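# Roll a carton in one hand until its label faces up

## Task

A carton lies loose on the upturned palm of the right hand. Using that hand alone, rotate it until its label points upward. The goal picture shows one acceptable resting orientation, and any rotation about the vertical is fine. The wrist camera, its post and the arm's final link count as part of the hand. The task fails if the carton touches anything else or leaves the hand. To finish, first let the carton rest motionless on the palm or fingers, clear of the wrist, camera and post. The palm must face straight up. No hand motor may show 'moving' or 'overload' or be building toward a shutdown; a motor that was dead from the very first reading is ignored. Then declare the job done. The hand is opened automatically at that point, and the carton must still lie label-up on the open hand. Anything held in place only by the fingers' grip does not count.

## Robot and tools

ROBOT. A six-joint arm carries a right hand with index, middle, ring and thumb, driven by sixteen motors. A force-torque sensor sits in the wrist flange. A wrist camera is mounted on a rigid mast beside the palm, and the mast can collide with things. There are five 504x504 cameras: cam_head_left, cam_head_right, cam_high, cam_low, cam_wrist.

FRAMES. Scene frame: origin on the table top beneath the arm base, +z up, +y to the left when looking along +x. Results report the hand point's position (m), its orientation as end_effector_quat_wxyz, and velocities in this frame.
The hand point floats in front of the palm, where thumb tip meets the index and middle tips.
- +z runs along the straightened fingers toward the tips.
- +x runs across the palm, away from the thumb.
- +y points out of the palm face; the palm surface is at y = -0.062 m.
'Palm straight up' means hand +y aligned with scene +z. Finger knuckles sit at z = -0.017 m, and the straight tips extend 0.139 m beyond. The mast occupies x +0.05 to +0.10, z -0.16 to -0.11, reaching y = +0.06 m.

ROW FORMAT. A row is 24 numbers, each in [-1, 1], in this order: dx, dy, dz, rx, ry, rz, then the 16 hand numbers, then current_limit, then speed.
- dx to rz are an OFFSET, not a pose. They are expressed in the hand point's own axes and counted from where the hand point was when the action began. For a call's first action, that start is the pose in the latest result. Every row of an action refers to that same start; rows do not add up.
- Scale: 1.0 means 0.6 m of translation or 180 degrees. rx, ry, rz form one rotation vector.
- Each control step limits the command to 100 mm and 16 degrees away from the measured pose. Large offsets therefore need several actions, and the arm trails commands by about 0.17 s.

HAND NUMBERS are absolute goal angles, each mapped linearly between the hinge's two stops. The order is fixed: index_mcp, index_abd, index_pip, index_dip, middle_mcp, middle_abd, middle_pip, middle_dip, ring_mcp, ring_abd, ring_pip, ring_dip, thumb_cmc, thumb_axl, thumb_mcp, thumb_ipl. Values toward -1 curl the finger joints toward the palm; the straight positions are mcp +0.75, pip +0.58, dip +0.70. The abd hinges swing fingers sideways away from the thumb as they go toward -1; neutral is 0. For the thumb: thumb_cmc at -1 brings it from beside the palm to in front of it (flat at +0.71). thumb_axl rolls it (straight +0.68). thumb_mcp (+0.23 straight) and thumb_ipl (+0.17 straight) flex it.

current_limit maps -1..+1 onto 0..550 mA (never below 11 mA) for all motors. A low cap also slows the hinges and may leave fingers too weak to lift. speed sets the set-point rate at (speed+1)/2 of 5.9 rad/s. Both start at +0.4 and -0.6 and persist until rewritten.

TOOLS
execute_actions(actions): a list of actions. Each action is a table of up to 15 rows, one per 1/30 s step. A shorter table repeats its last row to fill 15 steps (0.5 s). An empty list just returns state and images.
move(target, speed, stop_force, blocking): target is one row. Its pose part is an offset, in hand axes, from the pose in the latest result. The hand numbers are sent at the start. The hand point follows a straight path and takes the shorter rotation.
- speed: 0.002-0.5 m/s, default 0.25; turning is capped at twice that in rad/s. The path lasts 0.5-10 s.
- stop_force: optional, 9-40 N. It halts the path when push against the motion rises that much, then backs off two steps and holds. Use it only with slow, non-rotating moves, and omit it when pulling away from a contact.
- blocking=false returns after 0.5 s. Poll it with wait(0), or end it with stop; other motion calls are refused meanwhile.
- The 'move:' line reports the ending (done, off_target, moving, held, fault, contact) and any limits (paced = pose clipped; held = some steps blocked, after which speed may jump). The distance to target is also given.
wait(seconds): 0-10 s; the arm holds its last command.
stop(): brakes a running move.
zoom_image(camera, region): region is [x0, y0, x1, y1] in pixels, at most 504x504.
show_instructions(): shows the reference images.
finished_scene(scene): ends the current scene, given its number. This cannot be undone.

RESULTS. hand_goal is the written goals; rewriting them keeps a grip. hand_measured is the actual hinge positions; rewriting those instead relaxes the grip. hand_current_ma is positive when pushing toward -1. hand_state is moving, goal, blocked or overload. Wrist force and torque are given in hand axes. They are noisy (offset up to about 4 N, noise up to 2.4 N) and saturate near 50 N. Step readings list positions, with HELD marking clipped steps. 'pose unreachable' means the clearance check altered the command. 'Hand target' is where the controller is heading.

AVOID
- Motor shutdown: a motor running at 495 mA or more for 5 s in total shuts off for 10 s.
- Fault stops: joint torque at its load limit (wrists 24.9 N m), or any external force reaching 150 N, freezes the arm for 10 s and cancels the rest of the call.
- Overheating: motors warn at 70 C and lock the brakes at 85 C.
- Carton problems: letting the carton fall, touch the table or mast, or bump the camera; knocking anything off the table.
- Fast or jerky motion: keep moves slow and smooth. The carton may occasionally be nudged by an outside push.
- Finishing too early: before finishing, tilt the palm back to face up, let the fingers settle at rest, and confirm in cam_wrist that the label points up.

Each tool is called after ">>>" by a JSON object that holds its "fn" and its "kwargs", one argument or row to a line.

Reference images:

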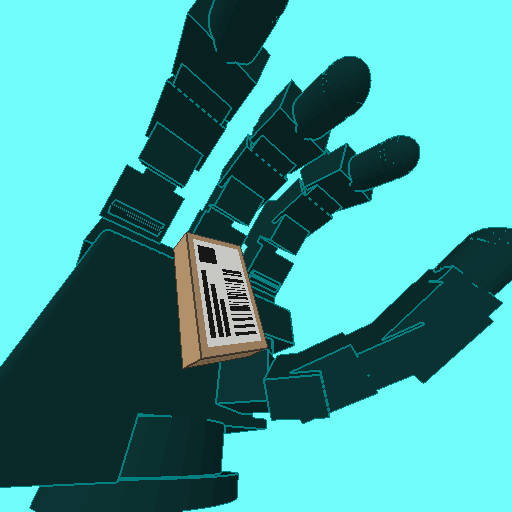

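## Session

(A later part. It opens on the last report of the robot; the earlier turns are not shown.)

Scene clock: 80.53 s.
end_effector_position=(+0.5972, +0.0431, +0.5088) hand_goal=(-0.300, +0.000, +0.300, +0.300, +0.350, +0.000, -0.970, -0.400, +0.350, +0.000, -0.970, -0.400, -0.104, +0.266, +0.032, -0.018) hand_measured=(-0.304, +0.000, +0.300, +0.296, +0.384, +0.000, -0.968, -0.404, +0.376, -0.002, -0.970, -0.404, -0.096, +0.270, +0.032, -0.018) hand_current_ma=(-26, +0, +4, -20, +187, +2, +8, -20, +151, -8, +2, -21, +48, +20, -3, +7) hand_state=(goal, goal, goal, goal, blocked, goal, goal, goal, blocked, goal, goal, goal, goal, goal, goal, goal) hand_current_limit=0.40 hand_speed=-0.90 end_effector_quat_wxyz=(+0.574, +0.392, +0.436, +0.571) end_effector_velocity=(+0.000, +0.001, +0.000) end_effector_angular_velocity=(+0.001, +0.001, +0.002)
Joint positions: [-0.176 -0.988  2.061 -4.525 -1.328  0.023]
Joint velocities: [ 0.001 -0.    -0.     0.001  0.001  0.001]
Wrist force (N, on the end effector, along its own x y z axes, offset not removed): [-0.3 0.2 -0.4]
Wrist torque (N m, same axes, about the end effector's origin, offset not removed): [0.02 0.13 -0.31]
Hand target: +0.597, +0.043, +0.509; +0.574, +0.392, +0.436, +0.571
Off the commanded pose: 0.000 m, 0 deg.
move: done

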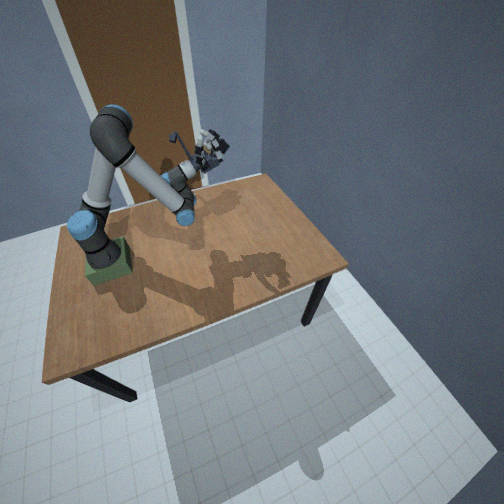

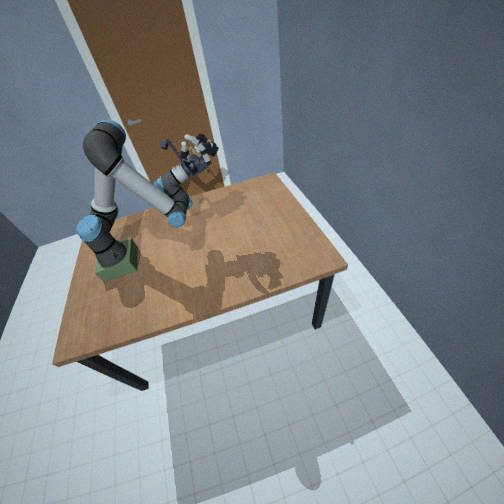

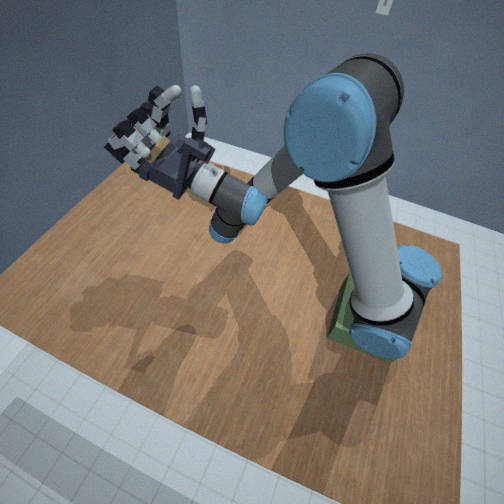

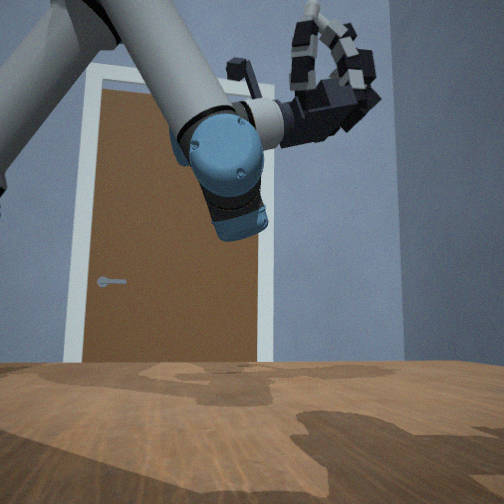

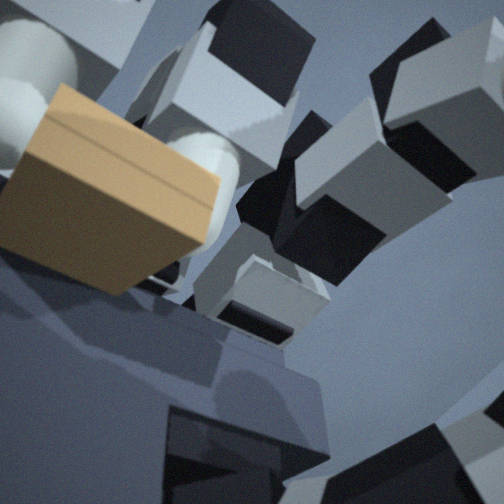

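>>> {"fn": "move", "kwargs": {
  "target": [0,0,0,0,0,0, -0.3,0,0.3,0.3, 0.3,0,-0.97,-0.05, 0.3,0,-0.97,-0.05, -0.104,0.266,0.032,-0.018,0.4,-0.88]
}}

>>> {"fn": "zoom_image", "kwargs": {
  "camera": "cam_high",
  "region": [80, 40, 240, 200]
}}

Scene clock: 85.47 s.
end_effector_position=(+0.5972, +0.0431, +0.5088) hand_goal=(-0.300, +0.000, +0.300, +0.300, +0.300, +0.000, -0.970, -0.050, +0.300, +0.000, -0.970, -0.050, -0.104, +0.266, +0.032, -0.018) hand_measured=(-0.304, +0.000, +0.300, +0.296, +0.362, -0.024, -0.982, -0.080, +0.352, +0.020, -0.984, -0.086, -0.096, +0.270, +0.032, -0.018) hand_current_ma=(-25, +0, +4, -20, +333, -105, -60, -156, +298, +101, -70, -177, +48, +20, -3, +7) hand_state=(goal, goal, goal, goal, blocked, blocked, goal, blocked, blocked, blocked, goal, blocked, goal, goal, goal, goal) hand_current_limit=0.40 hand_speed=-0.88 end_effector_quat_wxyz=(+0.574, +0.392, +0.436, +0.571) end_effector_velocity=(-0.000, +0.001, -0.000) end_effector_angular_velocity=(-0.000, -0.001, +0.001)
Joint positions: [-0.176 -0.988  2.061 -4.525 -1.328  0.023]
Joint velocities: [ 0.001  0.     0.    -0.002  0.001  0.   ]
Wrist force (N, on the end effector, along its own x y z axes, offset not removed): [0.9 -0.3 -0.8]
Wrist torque (N m, same axes, about the end effector's origin, offset not removed): [-0.14 -0.08 -0.16]
Hand target: +0.597, +0.043, +0.509; +0.574, +0.392, +0.436, +0.571
Off the commanded pose: 0.000 m, 0 deg.
move: done

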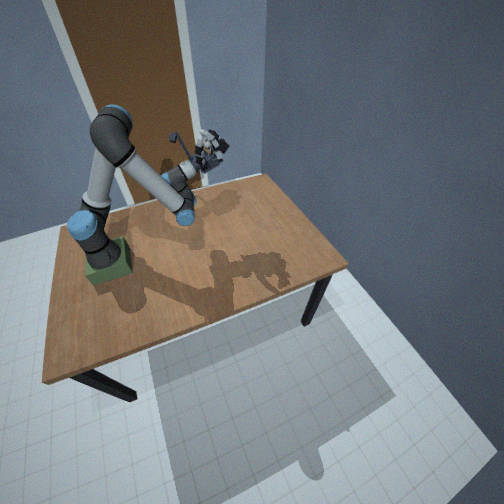

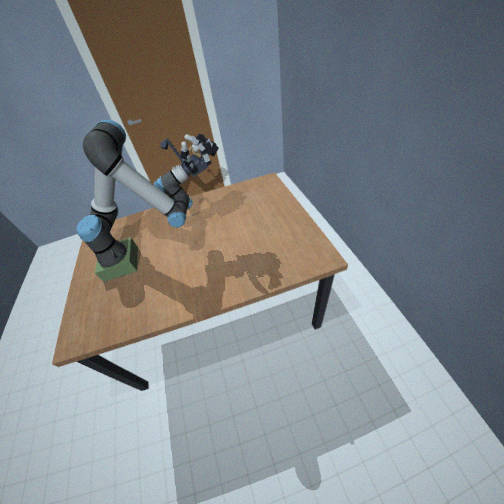

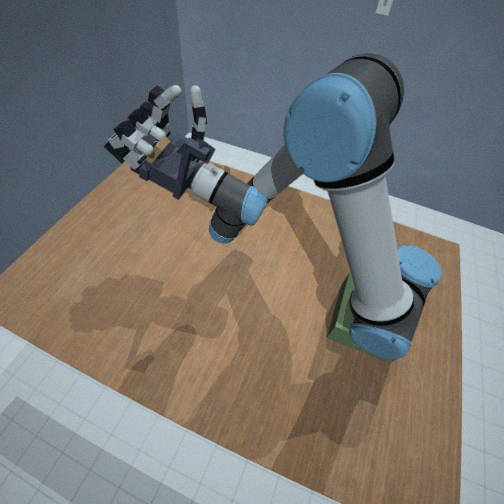

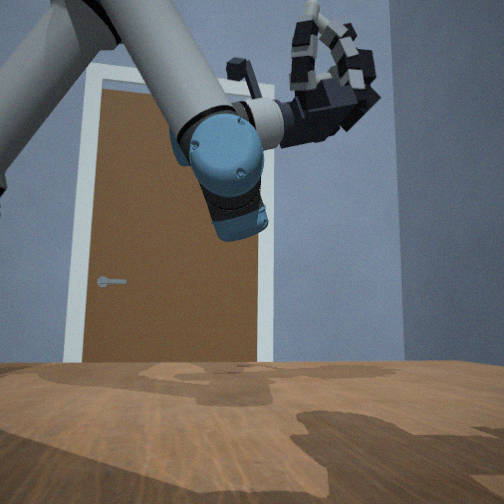

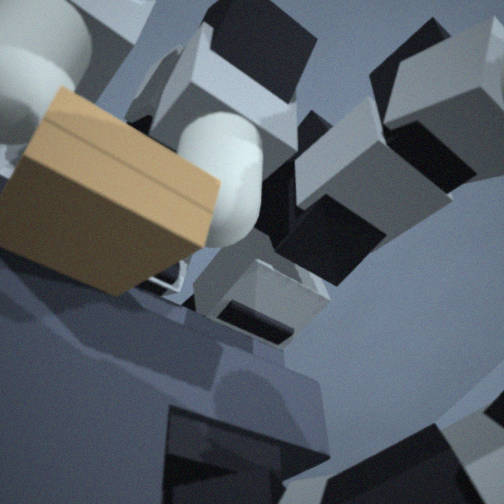

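Region (80, 40, 240, 200) of cam_high's 504x504 image, scaled by 3.150, with more detail than that image has.

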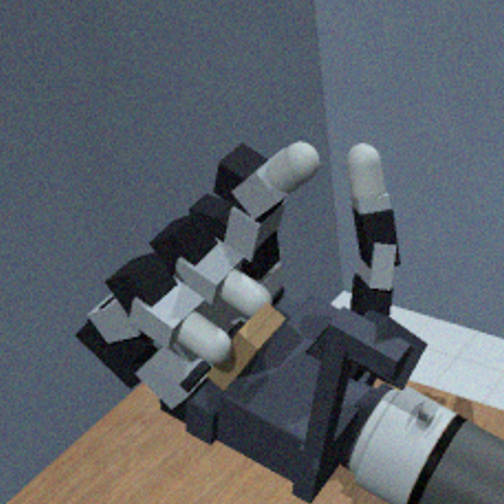

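>>> {"fn": "move", "kwargs": {
  "target": [0,0,0,0,0,0, -0.3,0,0.3,0.3, 0.4,0.12,-0.97,-0.35, 0.4,-0.12,-0.97,-0.35, -0.104,0.266,0.032,-0.018,0.5,-0.7]
}}

>>> {"fn": "move", "kwargs": {
  "target": [0,0,0,0,0,0, -0.3,0,0.3,0.3, 0.28,0.12,-0.97,-0.35, 0.28,-0.12,-0.97,-0.35, -0.104,0.266,0.032,-0.018,0.5,-0.7]
}}

>>> {"fn": "move", "kwargs": {
  "target": [0,0,0,0,0,0, -0.3,0,0.3,0.3, 0.2,0.12,-0.7,-0.35, 0.2,-0.12,-0.7,-0.35, -0.104,0.266,0.032,-0.018,0.5,-0.85]
}}

>>> {"fn": "zoom_image", "kwargs": {
  "camera": "cam_high",
  "region": [80, 40, 240, 200]
}}

Scene clock: 95.90 s.
end_effector_position=(+0.5972, +0.0431, +0.5088) hand_goal=(-0.300, +0.000, +0.300, +0.300, +0.400, +0.120, -0.970, -0.350, +0.400, -0.120, -0.970, -0.350, -0.104, +0.266, +0.032, -0.018) hand_measured=(-0.304, +0.000, +0.300, +0.296, +0.416, +0.112, -0.954, -0.332, +0.412, -0.114, -0.956, -0.332, -0.096, +0.270, +0.032, -0.018) hand_current_ma=(-25, +0, +4, -20, +83, -35, +79, +95, +72, +33, +70, +91, +48, +20, -3, +7) hand_state=(goal, goal, goal, goal, goal, goal, goal, goal, goal, goal, goal, goal, goal, goal, goal, goal) hand_current_limit=0.50 hand_speed=-0.70 end_effector_quat_wxyz=(+0.574, +0.392, +0.436, +0.571) end_effector_velocity=(+0.000, +0.001, -0.000) end_effector_angular_velocity=(-0.000, +0.000, +0.002)
Joint positions: [-0.176 -0.988  2.061 -4.525 -1.328  0.023]
Joint velocities: [ 0.001  0.    -0.     0.     0.002  0.   ]
Wrist force (N, on the end effector, along its own x y z axes, offset not removed): [0.1 0.7 -1.2]
Wrist torque (N m, same axes, about the end effector's origin, offset not removed): [0.03 0.04 -0.21]
Hand target: +0.597, +0.043, +0.509; +0.574, +0.392, +0.436, +0.571
Off the commanded pose: 0.000 m, 0 deg.
move: done

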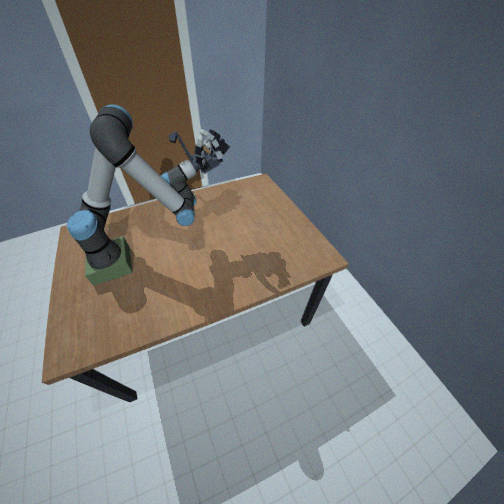

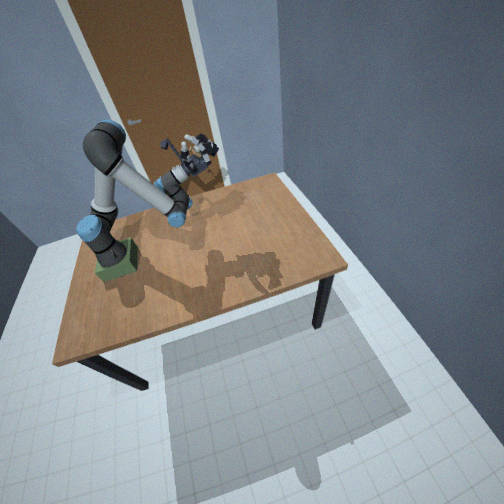

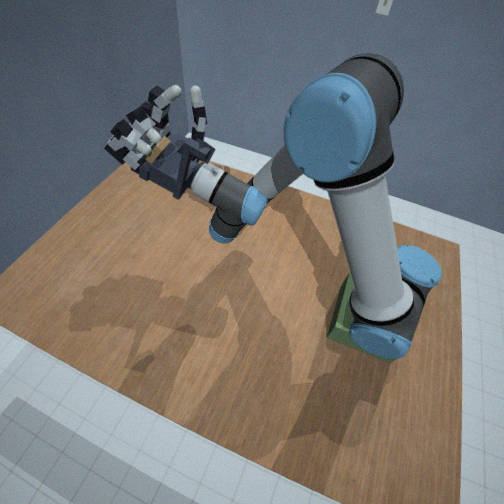

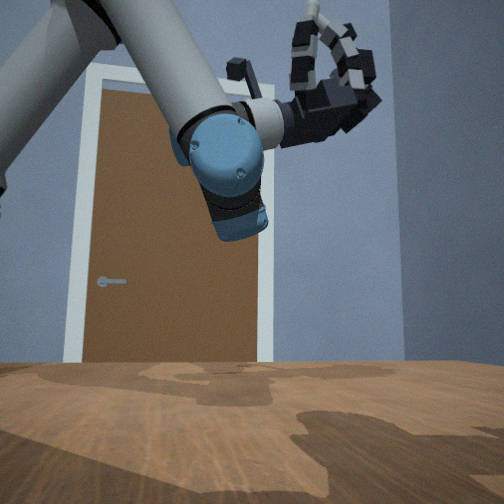

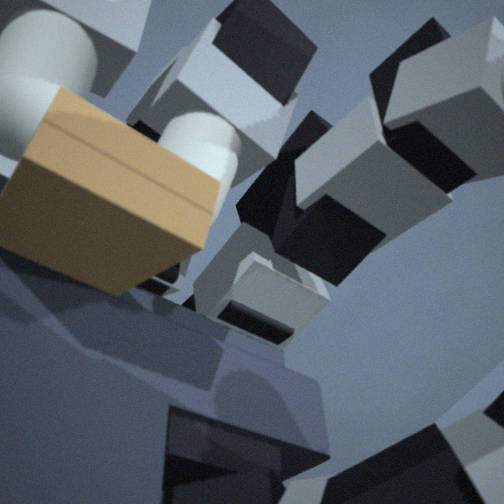

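Scene clock: 96.40 s.
end_effector_position=(+0.5972, +0.0431, +0.5088) hand_goal=(-0.300, +0.000, +0.300, +0.300, +0.280, +0.120, -0.970, -0.350, +0.280, -0.120, -0.970, -0.350, -0.104, +0.266, +0.032, -0.018) hand_measured=(-0.304, +0.000, +0.300, +0.296, +0.396, +0.114, -0.944, -0.338, +0.388, -0.114, -0.944, -0.342, -0.096, +0.270, +0.032, -0.018) hand_current_ma=(-25, +0, +4, -20, +412, -27, +129, +57, +413, +25, +135, +40, +48, +20, -3, +7) hand_state=(goal, goal, goal, goal, blocked, goal, blocked, goal, blocked, goal, blocked, goal, goal, goal, goal, goal) hand_current_limit=0.50 hand_speed=-0.70 end_effector_quat_wxyz=(+0.574, +0.392, +0.436, +0.571) end_effector_velocity=(-0.000, +0.000, -0.000) end_effector_angular_velocity=(+0.001, -0.001, -0.000)
Joint positions: [-0.176 -0.988  2.061 -4.525 -1.328  0.023]
Joint velocities: [ 0.001  0.001  0.    -0.002 -0.001  0.   ]
Wrist force (N, on the end effector, along its own x y z axes, offset not removed): [1.1 -0.4 -1.2]
Wrist torque (N m, same axes, about the end effector's origin, offset not removed): [-0.07 -0.11 -0.08]
Hand target: +0.597, +0.043, +0.509; +0.574, +0.392, +0.436, +0.571
Off the commanded pose: 0.000 m, 0 deg.
move: done

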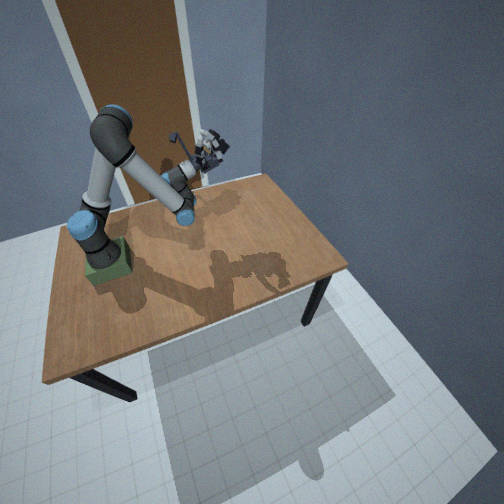

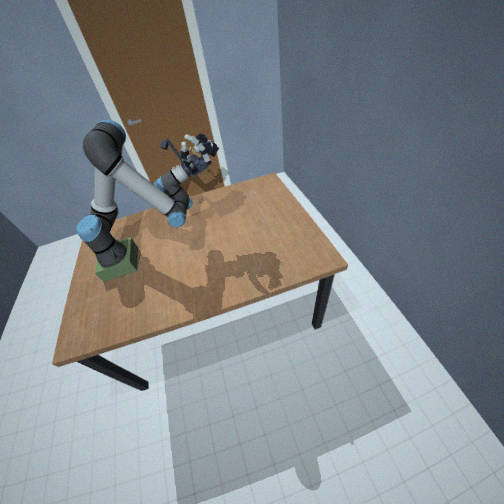

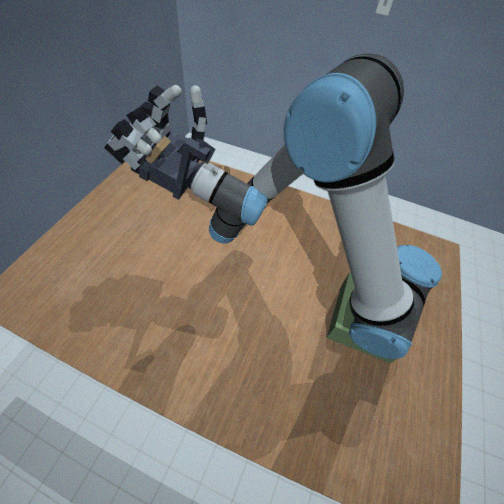

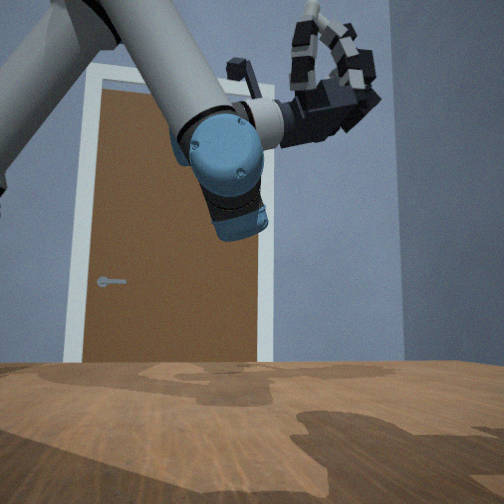

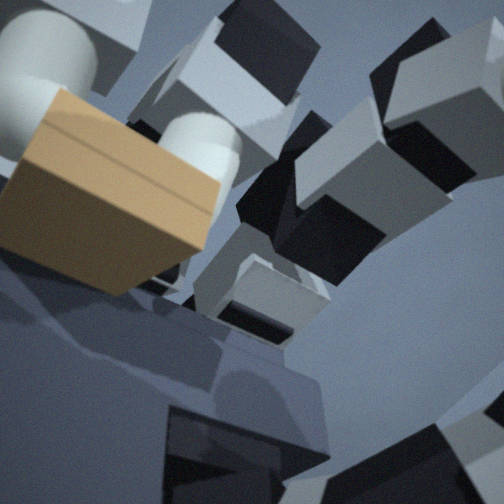

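Scene clock: 97.40 s.
end_effector_position=(+0.5972, +0.0431, +0.5088) hand_goal=(-0.300, +0.000, +0.300, +0.300, +0.200, +0.120, -0.700, -0.350, +0.200, -0.120, -0.700, -0.350, -0.104, +0.266, +0.032, -0.018) hand_measured=(-0.304, +0.000, +0.300, +0.296, +0.212, +0.116, -0.710, -0.354, +0.210, -0.118, -0.710, -0.354, -0.096, +0.270, +0.032, -0.018) hand_current_ma=(-24, +0, +4, -20, +63, -15, -45, -25, +54, +13, -46, -24, +48, +20, -3, +7) hand_state=(goal, goal, goal, goal, goal, goal, goal, goal, goal, goal, goal, goal, goal, goal, goal, goal) hand_current_limit=0.50 hand_speed=-0.85 end_effector_quat_wxyz=(+0.574, +0.392, +0.436, +0.571) end_effector_velocity=(-0.000, +0.001, -0.000) end_effector_angular_velocity=(-0.000, +0.001, +0.001)
Joint positions: [-0.176 -0.988  2.061 -4.525 -1.328  0.023]
Joint velocities: [ 0.002 -0.     0.001 -0.    -0.001 -0.001]
Wrist force (N, on the end effector, along its own x y z axes, offset not removed): [-0.1 -0.5 -0.6]
Wrist torque (N m, same axes, about the end effector's origin, offset not removed): [-0.15 0.02 -0.29]
Hand target: +0.597, +0.043, +0.509; +0.574, +0.392, +0.436, +0.571
Off the commanded pose: 0.000 m, 0 deg.
move: done

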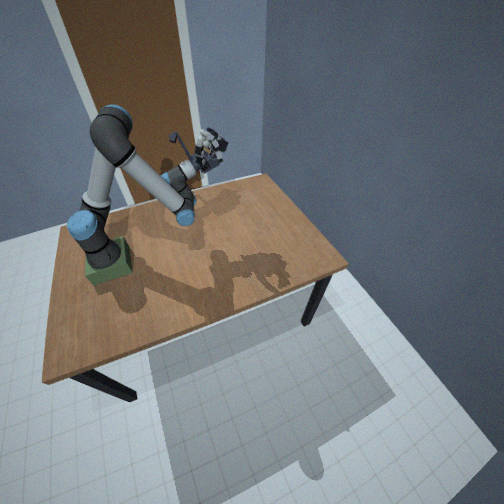

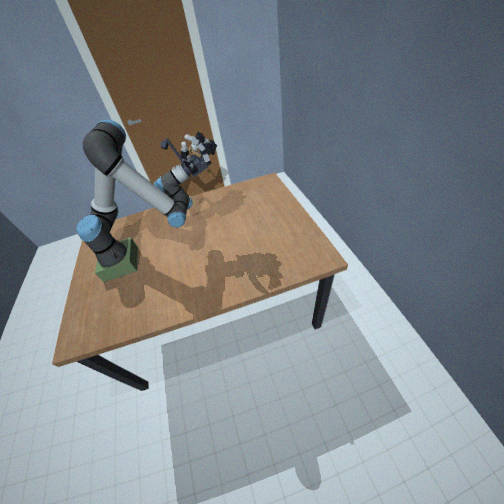

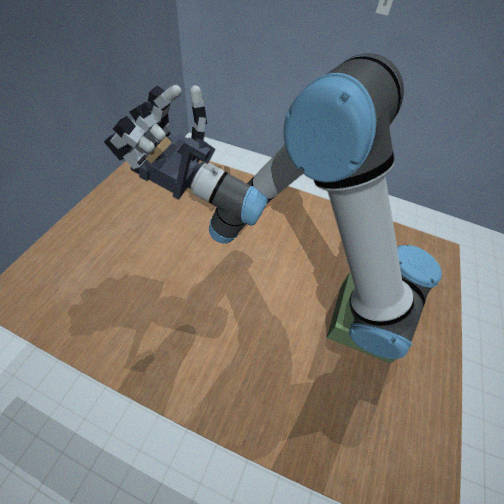

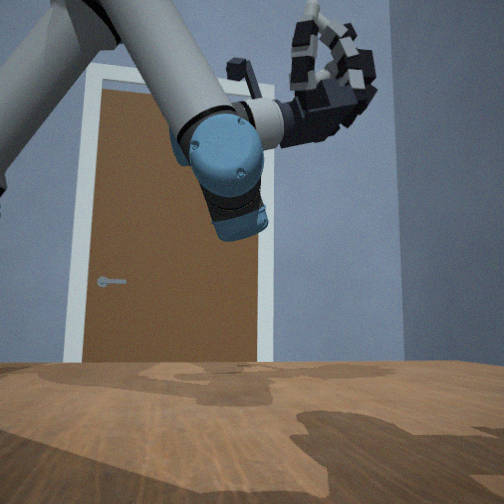

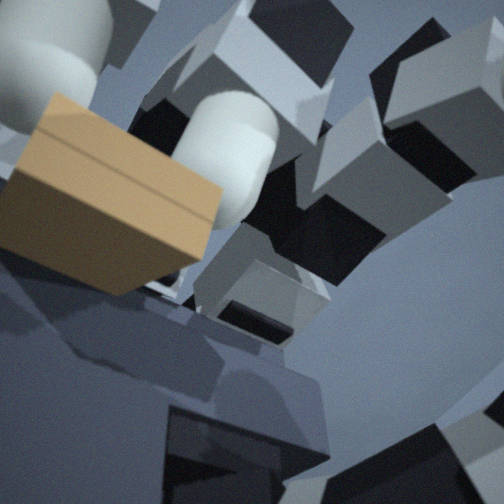

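Region (80, 40, 240, 200) of cam_high's 504x504 image, scaled by 3.150, with more detail than that image has.

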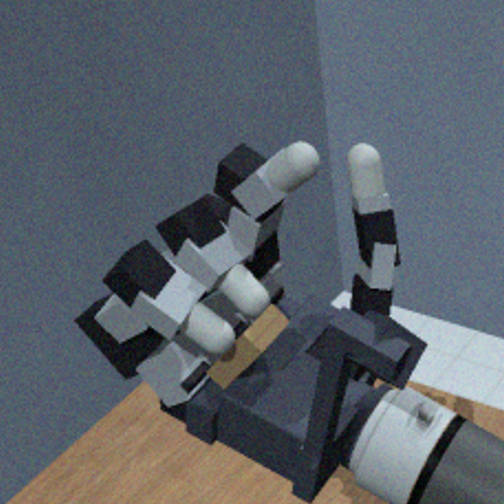

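>>> {"fn": "move", "kwargs": {
  "target": [0,0,0,0,0,0, -0.3,0,0.3,0.3, 0.04,0.2,-0.62,-0.35, 0.04,-0.2,-0.62,-0.35, -0.104,0.266,0.032,-0.018,0.5,-0.88]
}}

>>> {"fn": "zoom_image", "kwargs": {
  "camera": "cam_high",
  "region": [80, 40, 240, 200]
}}

Scene clock: 100.63 s.
end_effector_position=(+0.5972, +0.0431, +0.5088) hand_goal=(-0.300, +0.000, +0.300, +0.300, +0.040, +0.200, -0.620, -0.350, +0.040, -0.200, -0.620, -0.350, -0.104, +0.266, +0.032, -0.018) hand_measured=(-0.304, +0.000, +0.300, +0.296, +0.046, +0.196, -0.630, -0.354, +0.046, -0.198, -0.630, -0.354, -0.096, +0.270, +0.032, -0.018) hand_current_ma=(-23, +0, +4, -20, +34, -14, -46, -20, +31, +12, -46, -21, +48, +20, -3, +7) hand_state=(goal, goal, goal, goal, goal, goal, goal, goal, goal, goal, goal, goal, goal, goal, goal, goal) hand_current_limit=0.50 hand_speed=-0.88 end_effector_quat_wxyz=(+0.574, +0.392, +0.436, +0.571) end_effector_velocity=(-0.000, -0.001, +0.000) end_effector_angular_velocity=(+0.002, -0.002, -0.002)
Joint positions: [-0.176 -0.988  2.061 -4.525 -1.328  0.023]
Joint velocities: [-0.001 -0.    -0.    -0.001 -0.001  0.002]
Wrist force (N, on the end effector, along its own x y z axes, offset not removed): [0.4 0.4 -1.1]
Wrist torque (N m, same axes, about the end effector's origin, offset not removed): [0.01 0.03 -0.20]
Hand target: +0.597, +0.043, +0.509; +0.574, +0.392, +0.436, +0.571
Off the commanded pose: 0.000 m, 0 deg.
move: done

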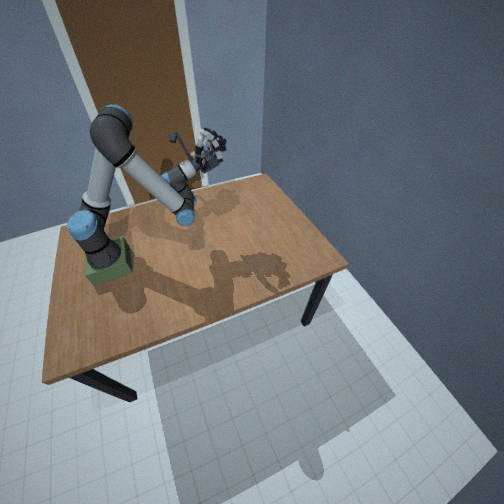

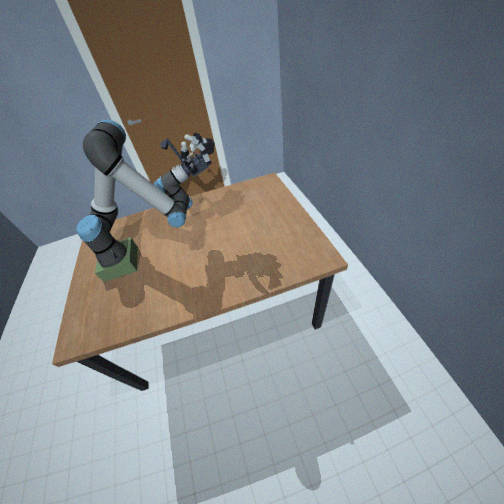

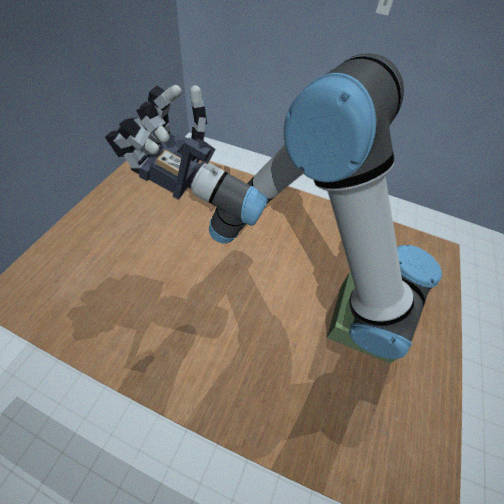

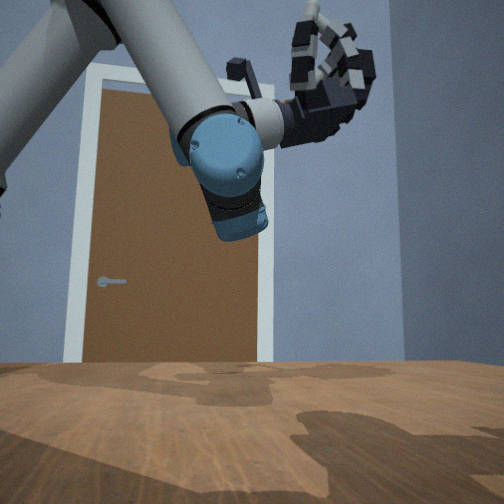

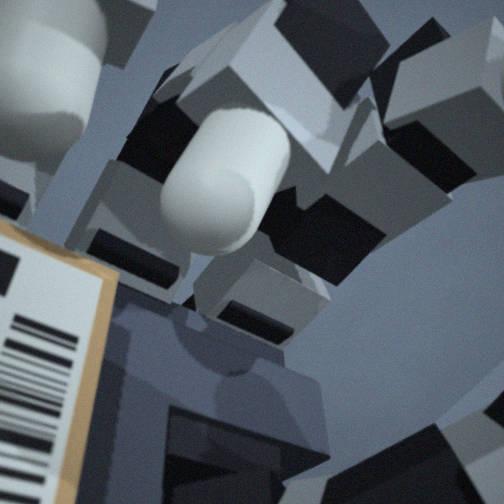

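Region (80, 40, 240, 200) of cam_high's 504x504 image, scaled by 3.150, with more detail than that image has.

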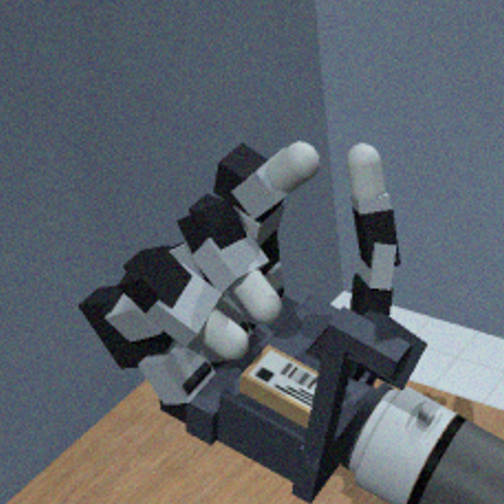

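>>> {"fn": "move", "kwargs": {
  "target": [0,-0.22,-0.02,0.235,0,0, 0.05,0,0,0.28, 0.05,0,0,0.28, 0.05,0,0,0.28, -0.104,0.266,0.032,-0.018,0.4,-0.6],
  "speed": 0.2
}}

Scene clock: 107.00 s.
end_effector_position=(+0.6272, +0.0372, +0.3799) hand_goal=(+0.050, +0.000, +0.000, +0.280, +0.050, +0.000, +0.000, +0.280, +0.050, +0.000, +0.000, +0.280, -0.104, +0.266, +0.032, -0.018) hand_measured=(+0.058, +0.000, +0.002, +0.282, +0.058, +0.004, -0.002, +0.276, +0.058, -0.004, -0.002, +0.276, -0.096, +0.270, +0.032, -0.018) hand_current_ma=(+40, +0, +12, +12, +44, +14, -8, -16, +43, -16, -8, -17, +48, +20, -3, +7) hand_state=(goal, goal, goal, goal, goal, goal, goal, goal, goal, goal, goal, goal, goal, goal, goal, goal) hand_current_limit=0.40 hand_speed=-0.60 end_effector_quat_wxyz=(+0.394, +0.573, +0.612, +0.376) end_effector_velocity=(+0.001, +0.000, -0.001) end_effector_angular_velocity=(+0.001, +0.010, -0.000)
Joint positions: [-0.185 -1.234  2.316 -3.778 -1.369 -0.151]
Joint velocities: [ 0.001 -0.005 -0.002  0.016 -0.001 -0.   ]
Wrist force (N, on the end effector, along its own x y z axes, offset not removed): [0.8 0.5 -1.3]
Wrist torque (N m, same axes, about the end effector's origin, offset not removed): [0.28 -0.09 -0.15]
Hand target: +0.627, +0.037, +0.380; +0.394, +0.573, +0.613, +0.375
Off the commanded pose: 0.000 m, 0 deg.
move: done

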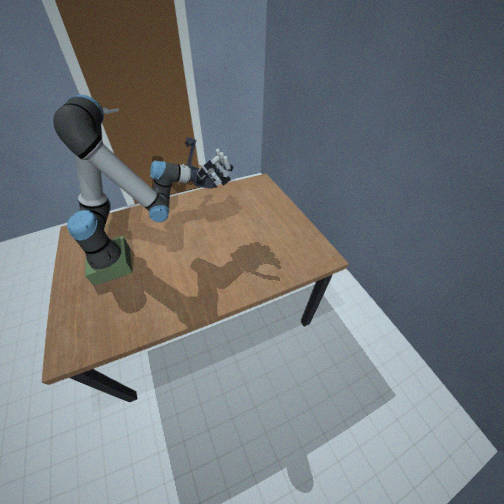

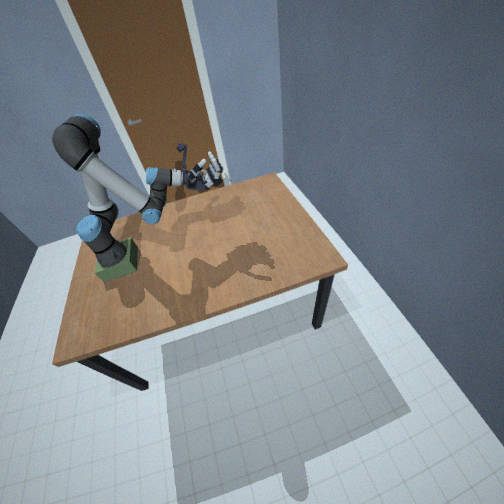

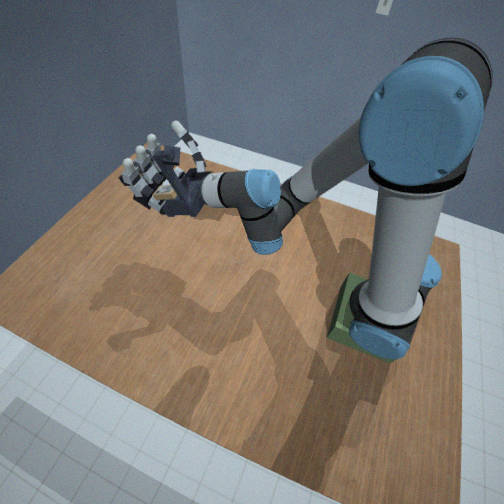

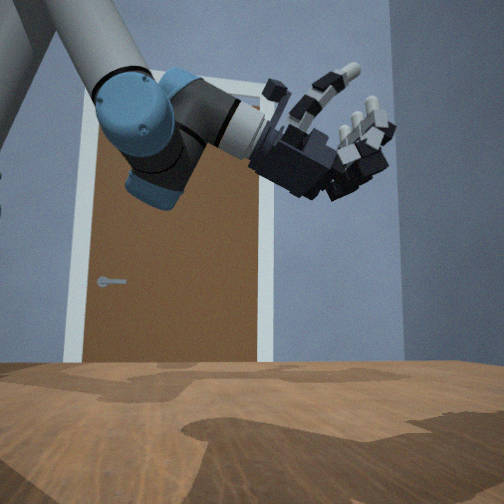

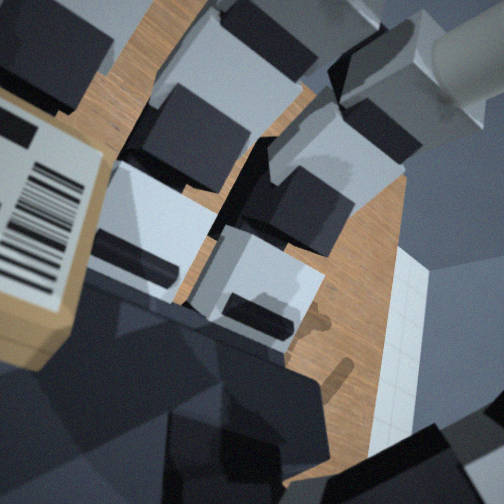

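>>> {"fn": "move", "kwargs": {
  "target": [0,0.12,-0.03,-0.135,0.003,0.017, 0.3,0,0.2,0.28, 0.3,0,0.2,0.28, 0.3,0,0.2,0.28, -0.104,0.266,0.032,-0.018,0.4,-0.85],
  "speed": 0.18
}}

>>> {"fn": "zoom_image", "kwargs": {
  "camera": "cam_high",
  "region": [80, 70, 240, 230]
}}

Scene clock: 113.53 s.
end_effector_position=(+0.6399, +0.0415, +0.4527) hand_goal=(+0.300, +0.000, +0.200, +0.280, +0.300, +0.000, +0.200, +0.280, +0.300, +0.000, +0.200, +0.280, -0.104, +0.266, +0.032, -0.018) hand_measured=(+0.308, +0.000, +0.200, +0.282, +0.310, +0.004, +0.200, +0.278, +0.308, -0.002, +0.200, +0.278, -0.096, +0.270, +0.032, -0.018) hand_current_ma=(+45, +0, -2, +12, +50, +14, -2, -14, +46, -14, -2, -15, +48, +20, -3, +7) hand_state=(goal, goal, goal, goal, goal, goal, goal, goal, goal, goal, goal, goal, goal, goal, goal, goal) hand_current_limit=0.40 hand_speed=-0.85 end_effector_quat_wxyz=(+0.493, +0.492, +0.507, +0.509) end_effector_velocity=(+0.001, -0.001, +0.002) end_effector_angular_velocity=(+0.002, -0.012, -0.002)
Joint positions: [-0.159 -1.037  2.133 -4.225 -1.352 -0.   ]
Joint velocities: [-0.     0.006 -0.008 -0.009 -0.001  0.005]
Wrist force (N, on the end effector, along its own x y z axes, offset not removed): [1.2 0.4 -0.4]
Wrist torque (N m, same axes, about the end effector's origin, offset not removed): [0.08 -0.14 -0.15]
Hand target: +0.640, +0.042, +0.453; +0.493, +0.491, +0.506, +0.509
Off the commanded pose: 0.000 m, 0 deg.
move: done

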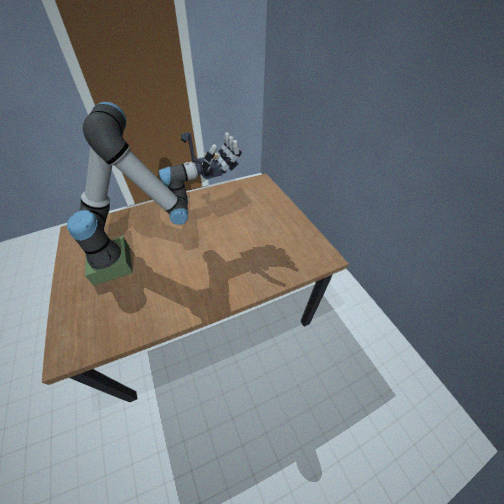

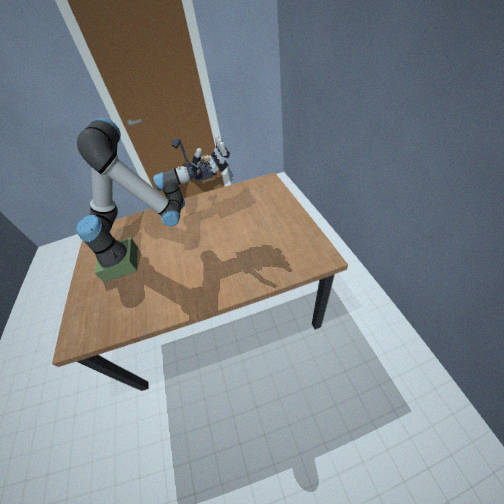

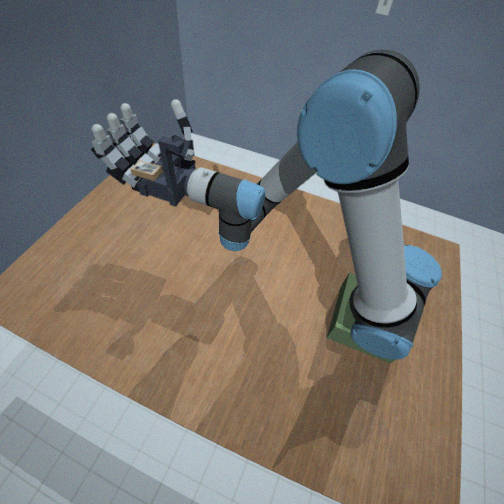

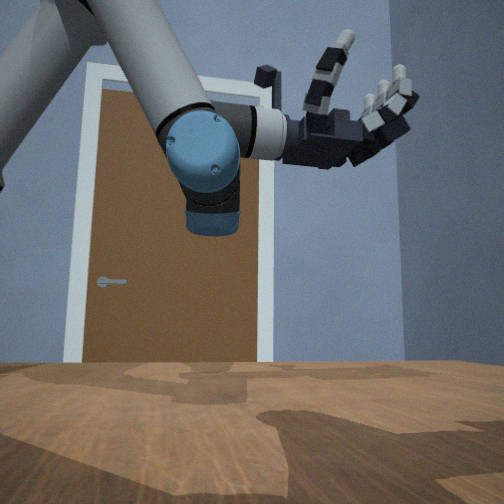

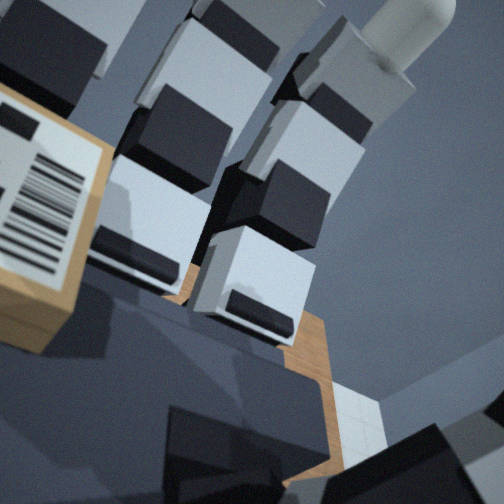

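Region (80, 70, 240, 230) of cam_high's 504x504 image, scaled by 3.150, with more detail than that image has.

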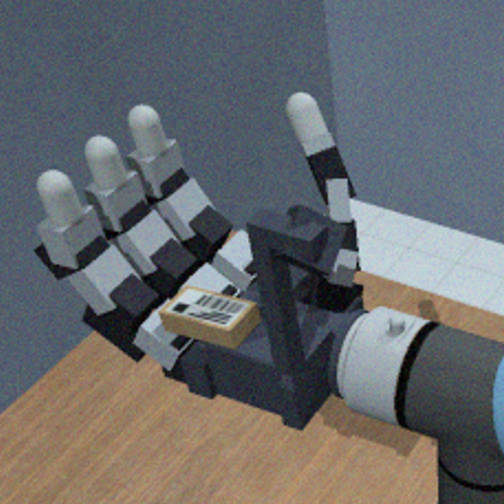

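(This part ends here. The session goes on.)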